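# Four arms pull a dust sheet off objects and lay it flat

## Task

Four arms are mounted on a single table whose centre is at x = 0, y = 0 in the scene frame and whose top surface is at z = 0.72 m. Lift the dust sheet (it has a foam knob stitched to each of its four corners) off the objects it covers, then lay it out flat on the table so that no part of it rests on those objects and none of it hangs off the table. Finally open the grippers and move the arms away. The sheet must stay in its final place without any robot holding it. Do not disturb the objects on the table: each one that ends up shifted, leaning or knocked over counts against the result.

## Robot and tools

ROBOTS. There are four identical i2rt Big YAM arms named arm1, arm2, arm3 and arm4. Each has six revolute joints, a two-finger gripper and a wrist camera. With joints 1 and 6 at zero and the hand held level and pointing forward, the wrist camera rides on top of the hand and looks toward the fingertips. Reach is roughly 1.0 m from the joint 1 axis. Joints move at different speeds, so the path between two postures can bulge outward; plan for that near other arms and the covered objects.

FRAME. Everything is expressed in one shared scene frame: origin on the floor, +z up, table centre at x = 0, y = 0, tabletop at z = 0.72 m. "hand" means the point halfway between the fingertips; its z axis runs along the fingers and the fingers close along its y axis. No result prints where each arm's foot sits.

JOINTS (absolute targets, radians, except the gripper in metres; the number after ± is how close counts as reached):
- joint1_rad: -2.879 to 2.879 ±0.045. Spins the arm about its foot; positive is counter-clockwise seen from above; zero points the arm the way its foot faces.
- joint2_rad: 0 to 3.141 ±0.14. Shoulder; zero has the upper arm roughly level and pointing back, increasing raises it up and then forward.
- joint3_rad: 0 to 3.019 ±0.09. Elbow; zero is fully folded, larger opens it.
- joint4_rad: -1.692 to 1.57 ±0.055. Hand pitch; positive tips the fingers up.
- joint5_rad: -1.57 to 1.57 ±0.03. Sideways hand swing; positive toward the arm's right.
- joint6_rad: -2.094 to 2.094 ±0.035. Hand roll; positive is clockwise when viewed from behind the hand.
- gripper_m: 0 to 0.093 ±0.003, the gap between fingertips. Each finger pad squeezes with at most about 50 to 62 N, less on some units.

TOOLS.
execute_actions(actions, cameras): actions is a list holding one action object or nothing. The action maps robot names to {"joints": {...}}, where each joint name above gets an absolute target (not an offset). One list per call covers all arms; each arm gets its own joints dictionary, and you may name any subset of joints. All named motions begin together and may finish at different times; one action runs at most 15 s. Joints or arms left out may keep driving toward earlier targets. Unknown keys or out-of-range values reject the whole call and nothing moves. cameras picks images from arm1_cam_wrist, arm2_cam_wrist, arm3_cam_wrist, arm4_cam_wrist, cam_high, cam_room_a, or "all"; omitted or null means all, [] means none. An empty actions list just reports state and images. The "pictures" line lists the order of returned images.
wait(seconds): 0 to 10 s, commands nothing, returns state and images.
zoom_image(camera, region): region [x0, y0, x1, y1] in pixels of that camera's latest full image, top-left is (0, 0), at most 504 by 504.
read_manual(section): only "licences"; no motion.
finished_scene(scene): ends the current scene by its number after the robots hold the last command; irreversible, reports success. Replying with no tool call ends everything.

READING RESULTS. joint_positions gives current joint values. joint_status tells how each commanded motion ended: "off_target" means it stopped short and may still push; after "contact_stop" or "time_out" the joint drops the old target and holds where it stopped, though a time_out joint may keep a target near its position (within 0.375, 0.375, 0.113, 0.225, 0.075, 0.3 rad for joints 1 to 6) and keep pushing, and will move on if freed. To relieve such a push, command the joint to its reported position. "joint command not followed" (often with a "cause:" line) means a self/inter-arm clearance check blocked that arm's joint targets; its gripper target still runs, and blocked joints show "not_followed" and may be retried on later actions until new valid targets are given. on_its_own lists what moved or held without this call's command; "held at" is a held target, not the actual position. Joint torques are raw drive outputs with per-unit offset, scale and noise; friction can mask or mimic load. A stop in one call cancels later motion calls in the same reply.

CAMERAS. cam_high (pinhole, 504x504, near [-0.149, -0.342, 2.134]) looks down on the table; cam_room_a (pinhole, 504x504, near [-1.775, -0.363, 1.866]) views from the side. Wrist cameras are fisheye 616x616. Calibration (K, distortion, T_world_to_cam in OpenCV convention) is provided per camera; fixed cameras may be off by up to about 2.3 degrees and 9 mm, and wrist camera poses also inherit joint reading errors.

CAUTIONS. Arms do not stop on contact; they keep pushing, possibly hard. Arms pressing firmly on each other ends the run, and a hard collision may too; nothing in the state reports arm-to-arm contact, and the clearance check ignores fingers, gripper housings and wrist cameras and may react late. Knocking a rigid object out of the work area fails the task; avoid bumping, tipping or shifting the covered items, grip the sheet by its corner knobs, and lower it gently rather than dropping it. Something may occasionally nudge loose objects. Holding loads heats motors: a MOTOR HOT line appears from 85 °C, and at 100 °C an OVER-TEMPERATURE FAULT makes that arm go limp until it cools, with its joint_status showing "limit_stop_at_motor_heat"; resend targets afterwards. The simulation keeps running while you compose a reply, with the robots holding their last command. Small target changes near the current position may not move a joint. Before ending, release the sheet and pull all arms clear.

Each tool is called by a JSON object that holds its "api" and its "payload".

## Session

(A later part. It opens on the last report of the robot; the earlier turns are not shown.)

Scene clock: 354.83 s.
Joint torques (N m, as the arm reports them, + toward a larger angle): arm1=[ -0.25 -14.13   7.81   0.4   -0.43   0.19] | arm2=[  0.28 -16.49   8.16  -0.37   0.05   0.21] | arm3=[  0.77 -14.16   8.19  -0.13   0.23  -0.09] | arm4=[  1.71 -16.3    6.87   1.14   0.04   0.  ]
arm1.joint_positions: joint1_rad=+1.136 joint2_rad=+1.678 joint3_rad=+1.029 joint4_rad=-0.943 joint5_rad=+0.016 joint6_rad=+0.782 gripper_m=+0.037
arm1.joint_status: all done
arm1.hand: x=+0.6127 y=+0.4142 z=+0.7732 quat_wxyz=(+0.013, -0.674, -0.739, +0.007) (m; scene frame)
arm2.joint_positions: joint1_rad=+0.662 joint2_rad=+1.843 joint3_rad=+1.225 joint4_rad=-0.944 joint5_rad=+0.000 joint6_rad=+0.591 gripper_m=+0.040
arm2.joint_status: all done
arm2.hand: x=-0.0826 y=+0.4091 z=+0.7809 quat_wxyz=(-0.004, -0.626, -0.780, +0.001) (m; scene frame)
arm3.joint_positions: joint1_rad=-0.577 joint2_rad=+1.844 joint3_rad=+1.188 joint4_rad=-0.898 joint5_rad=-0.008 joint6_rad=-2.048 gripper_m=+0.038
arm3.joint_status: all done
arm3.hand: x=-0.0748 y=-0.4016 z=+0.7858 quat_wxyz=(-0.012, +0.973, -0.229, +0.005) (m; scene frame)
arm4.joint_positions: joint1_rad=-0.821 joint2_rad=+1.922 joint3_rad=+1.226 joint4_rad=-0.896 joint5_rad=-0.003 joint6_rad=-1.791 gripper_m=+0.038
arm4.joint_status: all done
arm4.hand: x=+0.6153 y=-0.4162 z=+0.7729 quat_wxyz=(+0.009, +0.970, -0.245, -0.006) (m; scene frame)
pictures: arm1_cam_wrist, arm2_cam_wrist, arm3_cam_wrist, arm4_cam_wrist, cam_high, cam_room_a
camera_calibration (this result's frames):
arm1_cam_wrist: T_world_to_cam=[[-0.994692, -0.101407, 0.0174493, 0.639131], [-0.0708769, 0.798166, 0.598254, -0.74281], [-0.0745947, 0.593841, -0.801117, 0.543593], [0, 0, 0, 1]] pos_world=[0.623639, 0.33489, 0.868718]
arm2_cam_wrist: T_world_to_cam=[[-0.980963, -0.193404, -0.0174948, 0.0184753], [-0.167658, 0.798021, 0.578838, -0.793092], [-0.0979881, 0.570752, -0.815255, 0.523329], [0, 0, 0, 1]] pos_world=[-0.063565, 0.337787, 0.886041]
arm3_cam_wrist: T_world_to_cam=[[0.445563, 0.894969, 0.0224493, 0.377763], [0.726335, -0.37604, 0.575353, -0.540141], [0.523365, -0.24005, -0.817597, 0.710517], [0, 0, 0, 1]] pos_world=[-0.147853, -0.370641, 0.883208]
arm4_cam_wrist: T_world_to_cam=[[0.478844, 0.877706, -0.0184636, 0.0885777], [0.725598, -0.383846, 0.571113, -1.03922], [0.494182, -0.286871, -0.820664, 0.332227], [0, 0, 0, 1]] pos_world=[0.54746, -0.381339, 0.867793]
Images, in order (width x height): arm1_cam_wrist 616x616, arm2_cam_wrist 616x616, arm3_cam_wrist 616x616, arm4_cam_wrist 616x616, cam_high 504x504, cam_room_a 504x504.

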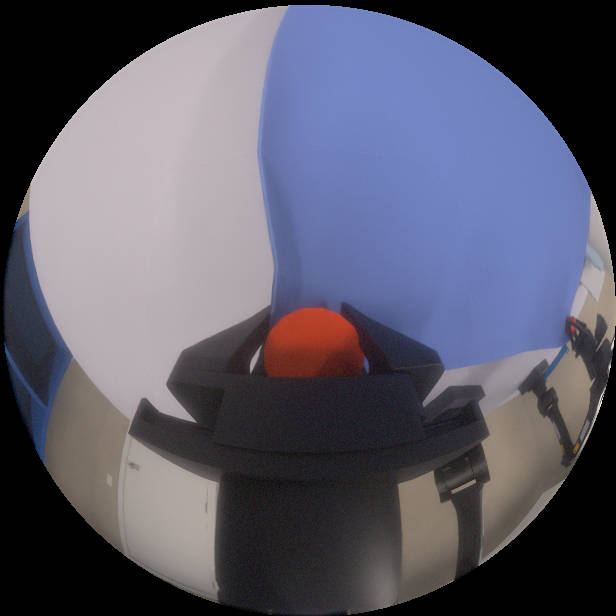

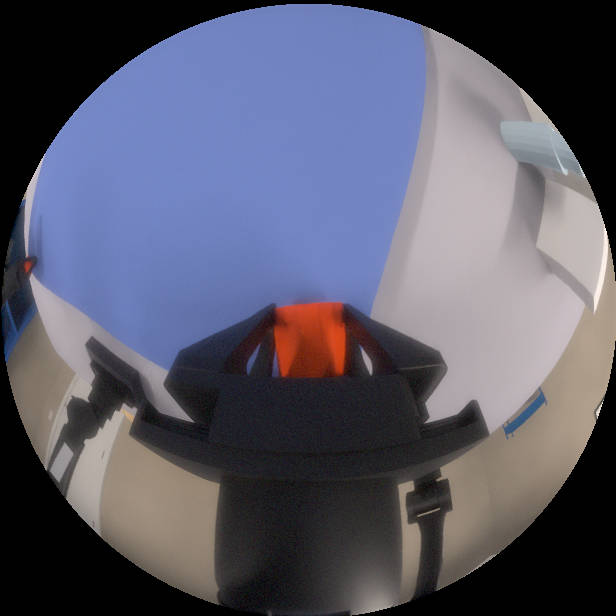

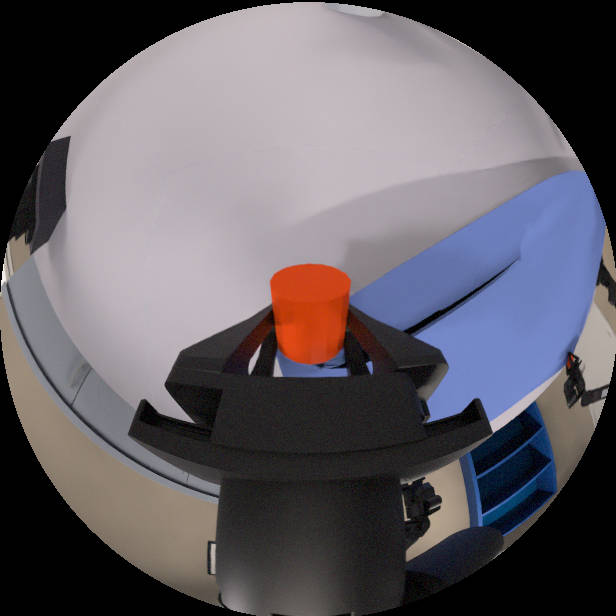

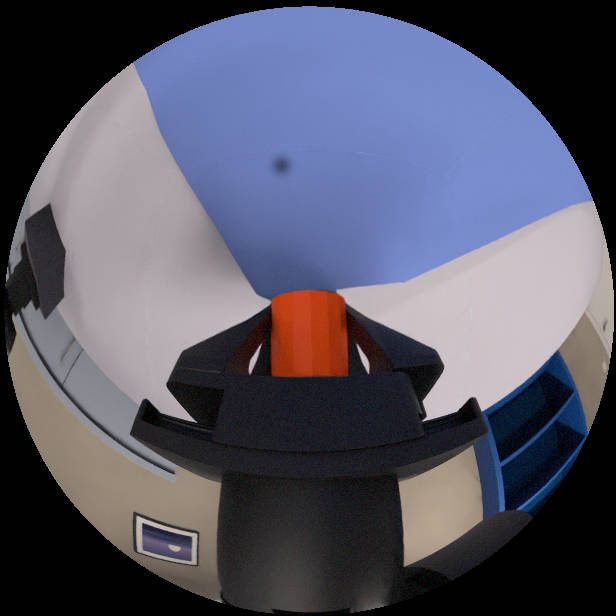

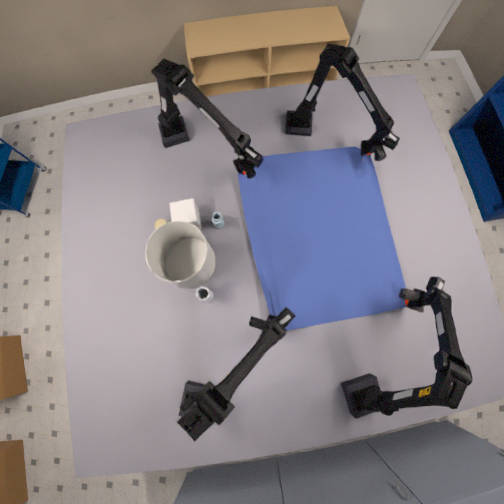

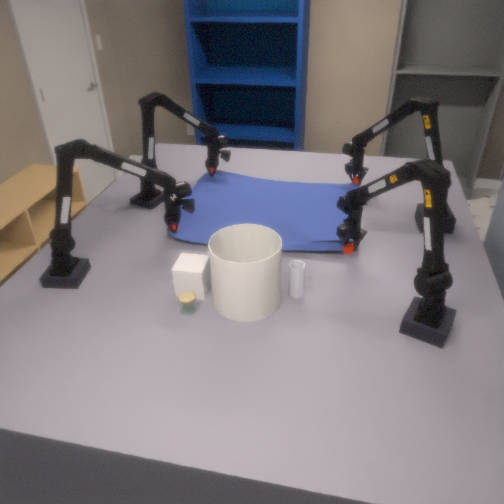

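{"api": "execute_actions", "payload": {"actions": [{"arm1":{"joints":{"joint2_rad":1.71,"joint4_rad":-0.89}},"arm2":{"joints":{"joint2_rad":1.89}},"arm3":{"joints":{"joint1_rad":-0.554,"joint2_rad":1.826,"joint3_rad":1.06,"joint4_rad":-0.81}},"arm4":{"joints":{"joint1_rad":-0.875,"joint2_rad":1.95,"joint3_rad":1.26,"joint4_rad":-0.83}}}], "cameras": ["arm3_cam_wrist","cam_high"]}}

{"api": "execute_actions", "payload": {"actions": [{"arm1":{"joints":{"gripper_m":0.09}},"arm2":{"joints":{"gripper_m":0.09}},"arm3":{"joints":{"gripper_m":0.09}},"arm4":{"joints":{"gripper_m":0.09}}}], "cameras": []}}

{"api": "execute_actions", "payload": {"actions": [{"arm1":{"joints":{"joint2_rad":1.2}},"arm2":{"joints":{"joint2_rad":1.35}},"arm3":{"joints":{"joint2_rad":1.3}},"arm4":{"joints":{"joint2_rad":1.4}}}]}}

Scene clock: 372.77 s.
Joint torques (N m, as the arm reports them, + toward a larger angle): arm1=[ -0.25 -12.34   7.77   0.67  -0.46   0.15] | arm2=[  0.14 -15.82   7.85  -0.92   0.05   0.25] | arm3=[  0.34 -13.03   6.    -0.54   0.12  -0.07] | arm4=[  0.74 -12.49   8.77   1.35   0.39   0.01]
arm1.joint_positions: joint1_rad=+1.136 joint2_rad=+1.690 joint3_rad=+1.029 joint4_rad=-0.909 joint5_rad=+0.016 joint6_rad=+0.783 gripper_m=+0.037
arm1.joint_status: all done
arm1.hand: x=+0.6180 y=+0.4096 z=+0.7681 quat_wxyz=(+0.002, -0.674, -0.739, +0.007) (m; scene frame)
arm2.joint_positions: joint1_rad=+0.662 joint2_rad=+1.886 joint3_rad=+1.226 joint4_rad=-0.935 joint5_rad=+0.000 joint6_rad=+0.592 gripper_m=+0.040
arm2.joint_status: all done
arm2.hand: x=-0.0849 y=+0.4109 z=+0.7604 quat_wxyz=(+0.012, -0.626, -0.779, +0.000) (m; scene frame)
arm3.joint_positions: joint1_rad=-0.552 joint2_rad=+1.828 joint3_rad=+1.077 joint4_rad=-0.794 joint5_rad=-0.005 joint6_rad=-2.050 gripper_m=+0.038
arm3.joint_status: all done
arm3.hand: x=-0.1033 y=-0.4079 z=+0.7604 quat_wxyz=(-0.015, +0.976, -0.216, +0.009) (m; scene frame)
arm4.joint_positions: joint1_rad=-0.860 joint2_rad=+1.930 joint3_rad=+1.226 joint4_rad=-0.848 joint5_rad=-0.013 joint6_rad=-1.791 gripper_m=+0.038
arm4.joint_status: all done
arm4.hand: x=+0.6359 y=-0.4205 z=+0.7690 quat_wxyz=(-0.011, +0.965, -0.263, -0.002) (m; scene frame)
pictures: arm3_cam_wrist, cam_high
camera_calibration (this result's frames):
arm3_cam_wrist: T_world_to_cam=[[0.419969, 0.907073, 0.0290556, 0.393954], [0.731699, -0.357365, 0.580436, -0.502829], [0.536882, -0.222505, -0.813787, 0.708879], [0, 0, 0, 1]] pos_world=[-0.178113, -0.379309, 0.85729]
Images, in order (width x height): arm3_cam_wrist 616x616, cam_high 504x504.

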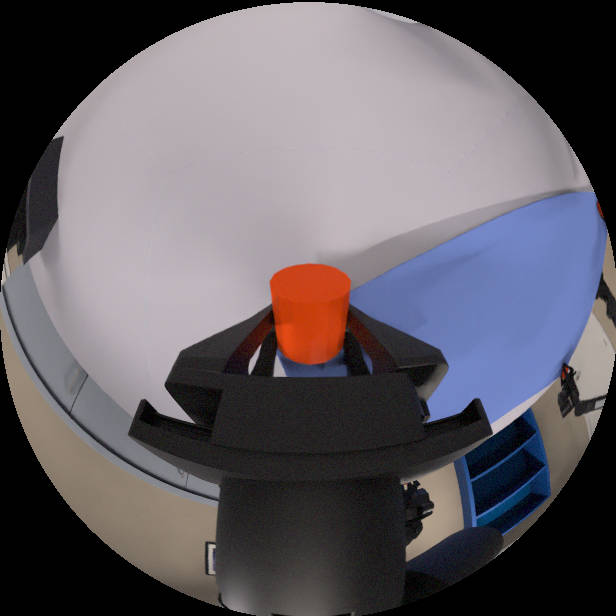

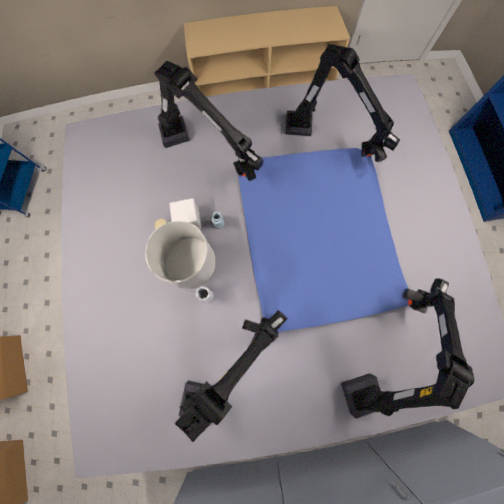

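Scene clock: 373.50 s.
Joint torques (N m, as the arm reports them, + toward a larger angle): arm1=[ -0.56 -11.99   7.93   0.46   0.04   0.07] | arm2=[ -0.19 -16.43   7.7   -0.54   0.05   0.2 ] | arm3=[  0.72 -12.77   6.98  -0.19   0.01  -0.08] | arm4=[  1.08 -12.99   8.8    1.34   0.     0.02]
arm1.joint_positions: joint1_rad=+1.137 joint2_rad=+1.690 joint3_rad=+1.029 joint4_rad=-0.902 joint5_rad=+0.003 joint6_rad=+0.791 gripper_m=+0.090
arm1.joint_status: all done
arm1.hand: x=+0.6212 y=+0.4109 z=+0.7681 quat_wxyz=(-0.001, -0.676, -0.736, +0.000) (m; scene frame)
arm2.joint_positions: joint1_rad=+0.662 joint2_rad=+1.887 joint3_rad=+1.226 joint4_rad=-0.941 joint5_rad=+0.000 joint6_rad=+0.592 gripper_m=+0.090
arm2.joint_status: all done
arm2.hand: x=-0.0861 y=+0.4120 z=+0.7601 quat_wxyz=(+0.016, -0.626, -0.779, -0.001) (m; scene frame)
arm3.joint_positions: joint1_rad=-0.552 joint2_rad=+1.828 joint3_rad=+1.064 joint4_rad=-0.803 joint5_rad=-0.003 joint6_rad=-2.050 gripper_m=+0.090
arm3.joint_status: all done
arm3.hand: x=-0.1097 y=-0.4134 z=+0.7568 quat_wxyz=(-0.006, +0.976, -0.216, +0.003) (m; scene frame)
arm4.joint_positions: joint1_rad=-0.870 joint2_rad=+1.930 joint3_rad=+1.226 joint4_rad=-0.848 joint5_rad=-0.002 joint6_rad=-1.792 gripper_m=+0.090
arm4.joint_status: all done
arm4.hand: x=+0.6413 y=-0.4254 z=+0.7690 quat_wxyz=(-0.009, +0.963, -0.268, +0.004) (m; scene frame)
pictures: none
No camera images: the call's "cameras" was empty. Leave "cameras" out to get every camera's image.

Scene clock: 374.97 s.
Joint torques (N m, as the arm reports them, + toward a larger angle): arm1=[-0.7  -7.23 10.36  1.29  0.05  0.08] | arm2=[ -0.04 -11.09  10.36   0.47   0.05   0.2 ] | arm3=[ 0.76 -8.51 11.1   0.88  0.01 -0.03] | arm4=[ 1.19 -8.4  11.36  2.14  0.    0.07]
arm1.joint_positions: joint1_rad=+1.137 joint2_rad=+1.183 joint3_rad=+1.029 joint4_rad=-0.900 joint5_rad=+0.002 joint6_rad=+0.791 gripper_m=+0.090
arm1.joint_status: all done
arm1.hand: x=+0.6238 y=+0.4080 z=+0.9843 quat_wxyz=(-0.252, -0.655, -0.712, -0.012) (m; scene frame)
arm2.joint_positions: joint1_rad=+0.662 joint2_rad=+1.352 joint3_rad=+1.221 joint4_rad=-0.943 joint5_rad=+0.000 joint6_rad=+0.592 gripper_m=+0.090
arm2.joint_status: all done
arm2.hand: x=-0.0829 y=+0.4096 z=+1.0198 quat_wxyz=(-0.245, -0.607, -0.756, +0.022) (m; scene frame)
arm3.joint_positions: joint1_rad=-0.552 joint2_rad=+1.292 joint3_rad=+1.055 joint4_rad=-0.804 joint5_rad=-0.002 joint6_rad=-2.050 gripper_m=+0.090
arm3.joint_status: all done
arm3.hand: x=-0.0973 y=-0.4039 z=+0.9991 quat_wxyz=(-0.205, +0.941, -0.208, +0.170) (m; scene frame)
arm4.joint_positions: joint1_rad=-0.870 joint2_rad=+1.383 joint3_rad=+1.229 joint4_rad=-0.846 joint5_rad=-0.002 joint6_rad=-1.793 gripper_m=+0.090
arm4.joint_status: all done
arm4.hand: x=+0.6508 y=-0.4154 z=+1.0506 quat_wxyz=(-0.248, +0.925, -0.257, +0.132) (m; scene frame)
pictures: arm1_cam_wrist, arm2_cam_wrist, arm3_cam_wrist, arm4_cam_wrist, cam_high, cam_room_a
camera_calibration (this result's frames):
arm1_cam_wrist: T_world_to_cam=[[-0.922603, -0.153074, -0.35408, 0.987691], [-0.24558, 0.940929, 0.233115, -0.453149], [0.29748, 0.302028, -0.905696, 0.707115], [0, 0, 0, 1]] pos_world=[0.589609, 0.364002, 1.09579]
arm2_cam_wrist: T_world_to_cam=[[-0.926375, -0.245535, -0.285557, 0.321771], [-0.30728, 0.931178, 0.196178, -0.607727], [0.217736, 0.26948, -0.938068, 0.992642], [0, 0, 0, 1]] pos_world=[-0.104796, 0.377411, 1.14227]
arm3_cam_wrist: T_world_to_cam=[[0.321765, 0.831401, 0.453033, -0.0828439], [0.471442, -0.555631, 0.684848, -0.854083], [0.821103, -0.00678193, -0.57074, 0.7727], [0, 0, 0, 1]] pos_world=[-0.205159, -0.400438, 1.06346]
arm4_cam_wrist: T_world_to_cam=[[0.412273, 0.741244, 0.529706, -0.513258], [0.463055, -0.671203, 0.578849, -1.17998], [0.784609, 0.00663901, -0.619955, 0.264809], [0, 0, 0, 1]] pos_world=[0.550227, -0.413316, 1.11908]
Images, in order (width x height): arm1_cam_wrist 616x616, arm2_cam_wrist 616x616, arm3_cam_wrist 616x616, arm4_cam_wrist 616x616, cam_high 504x504, cam_room_a 504x504.

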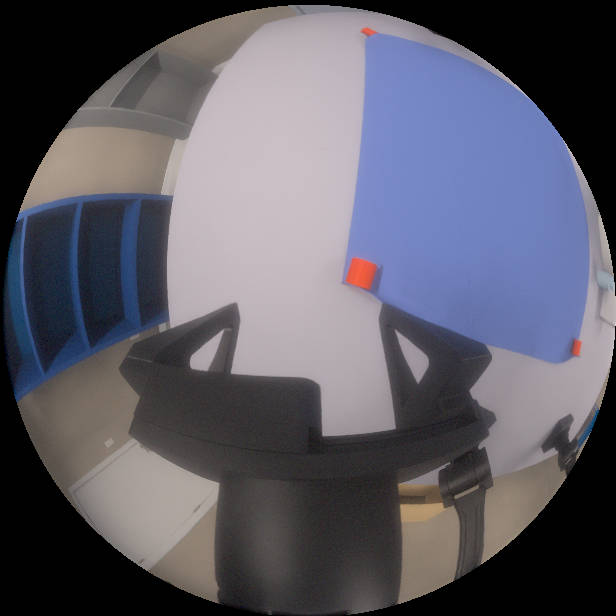

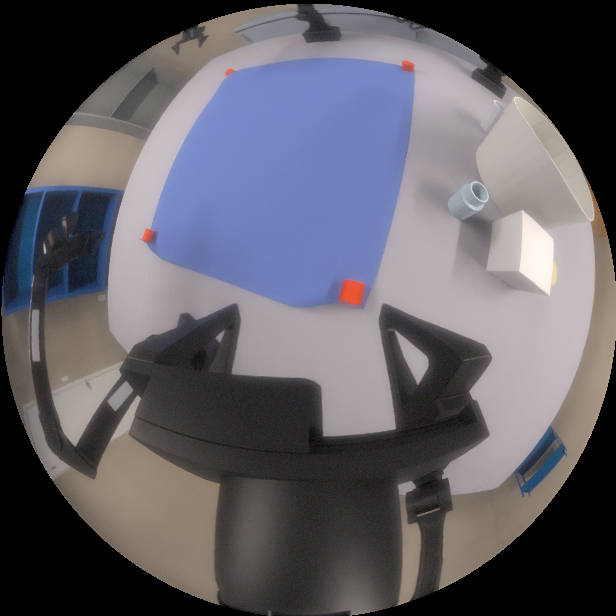

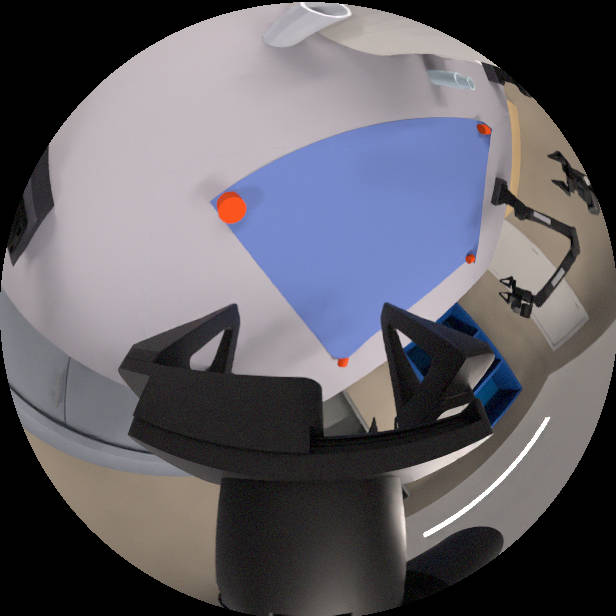

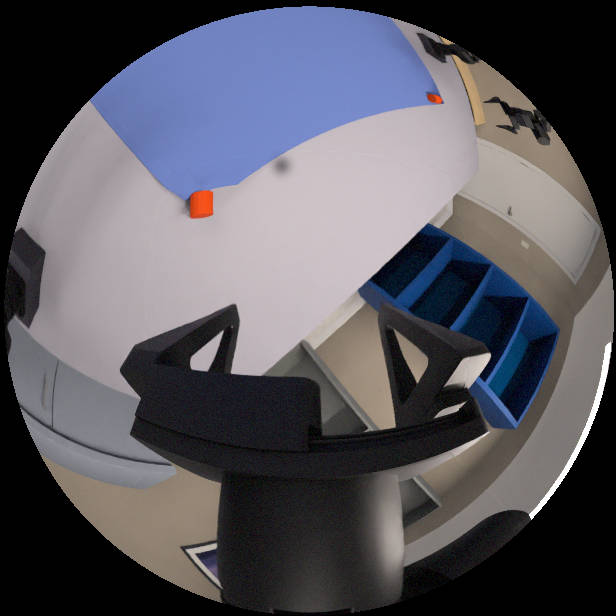

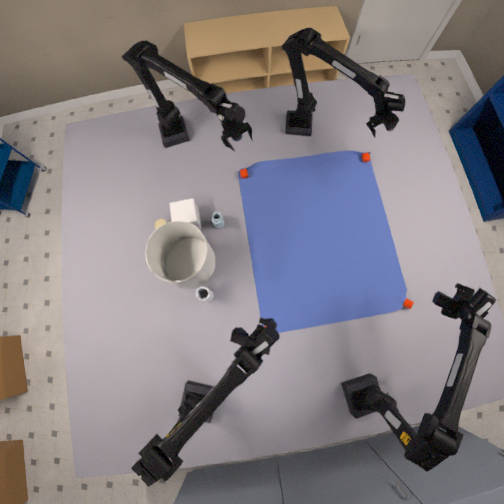

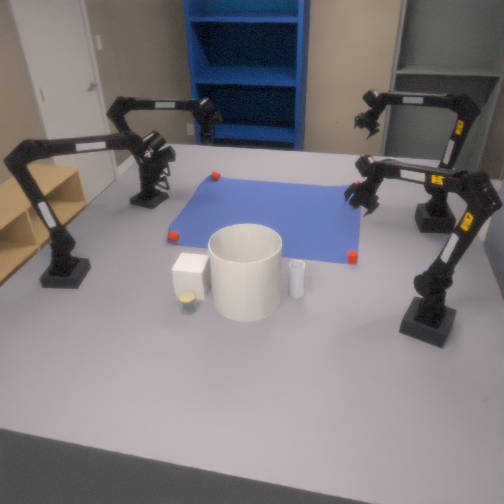

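Flat enough.

{"api": "finished_scene", "payload": {"scene": 1}}

The scene is finished: the task was done.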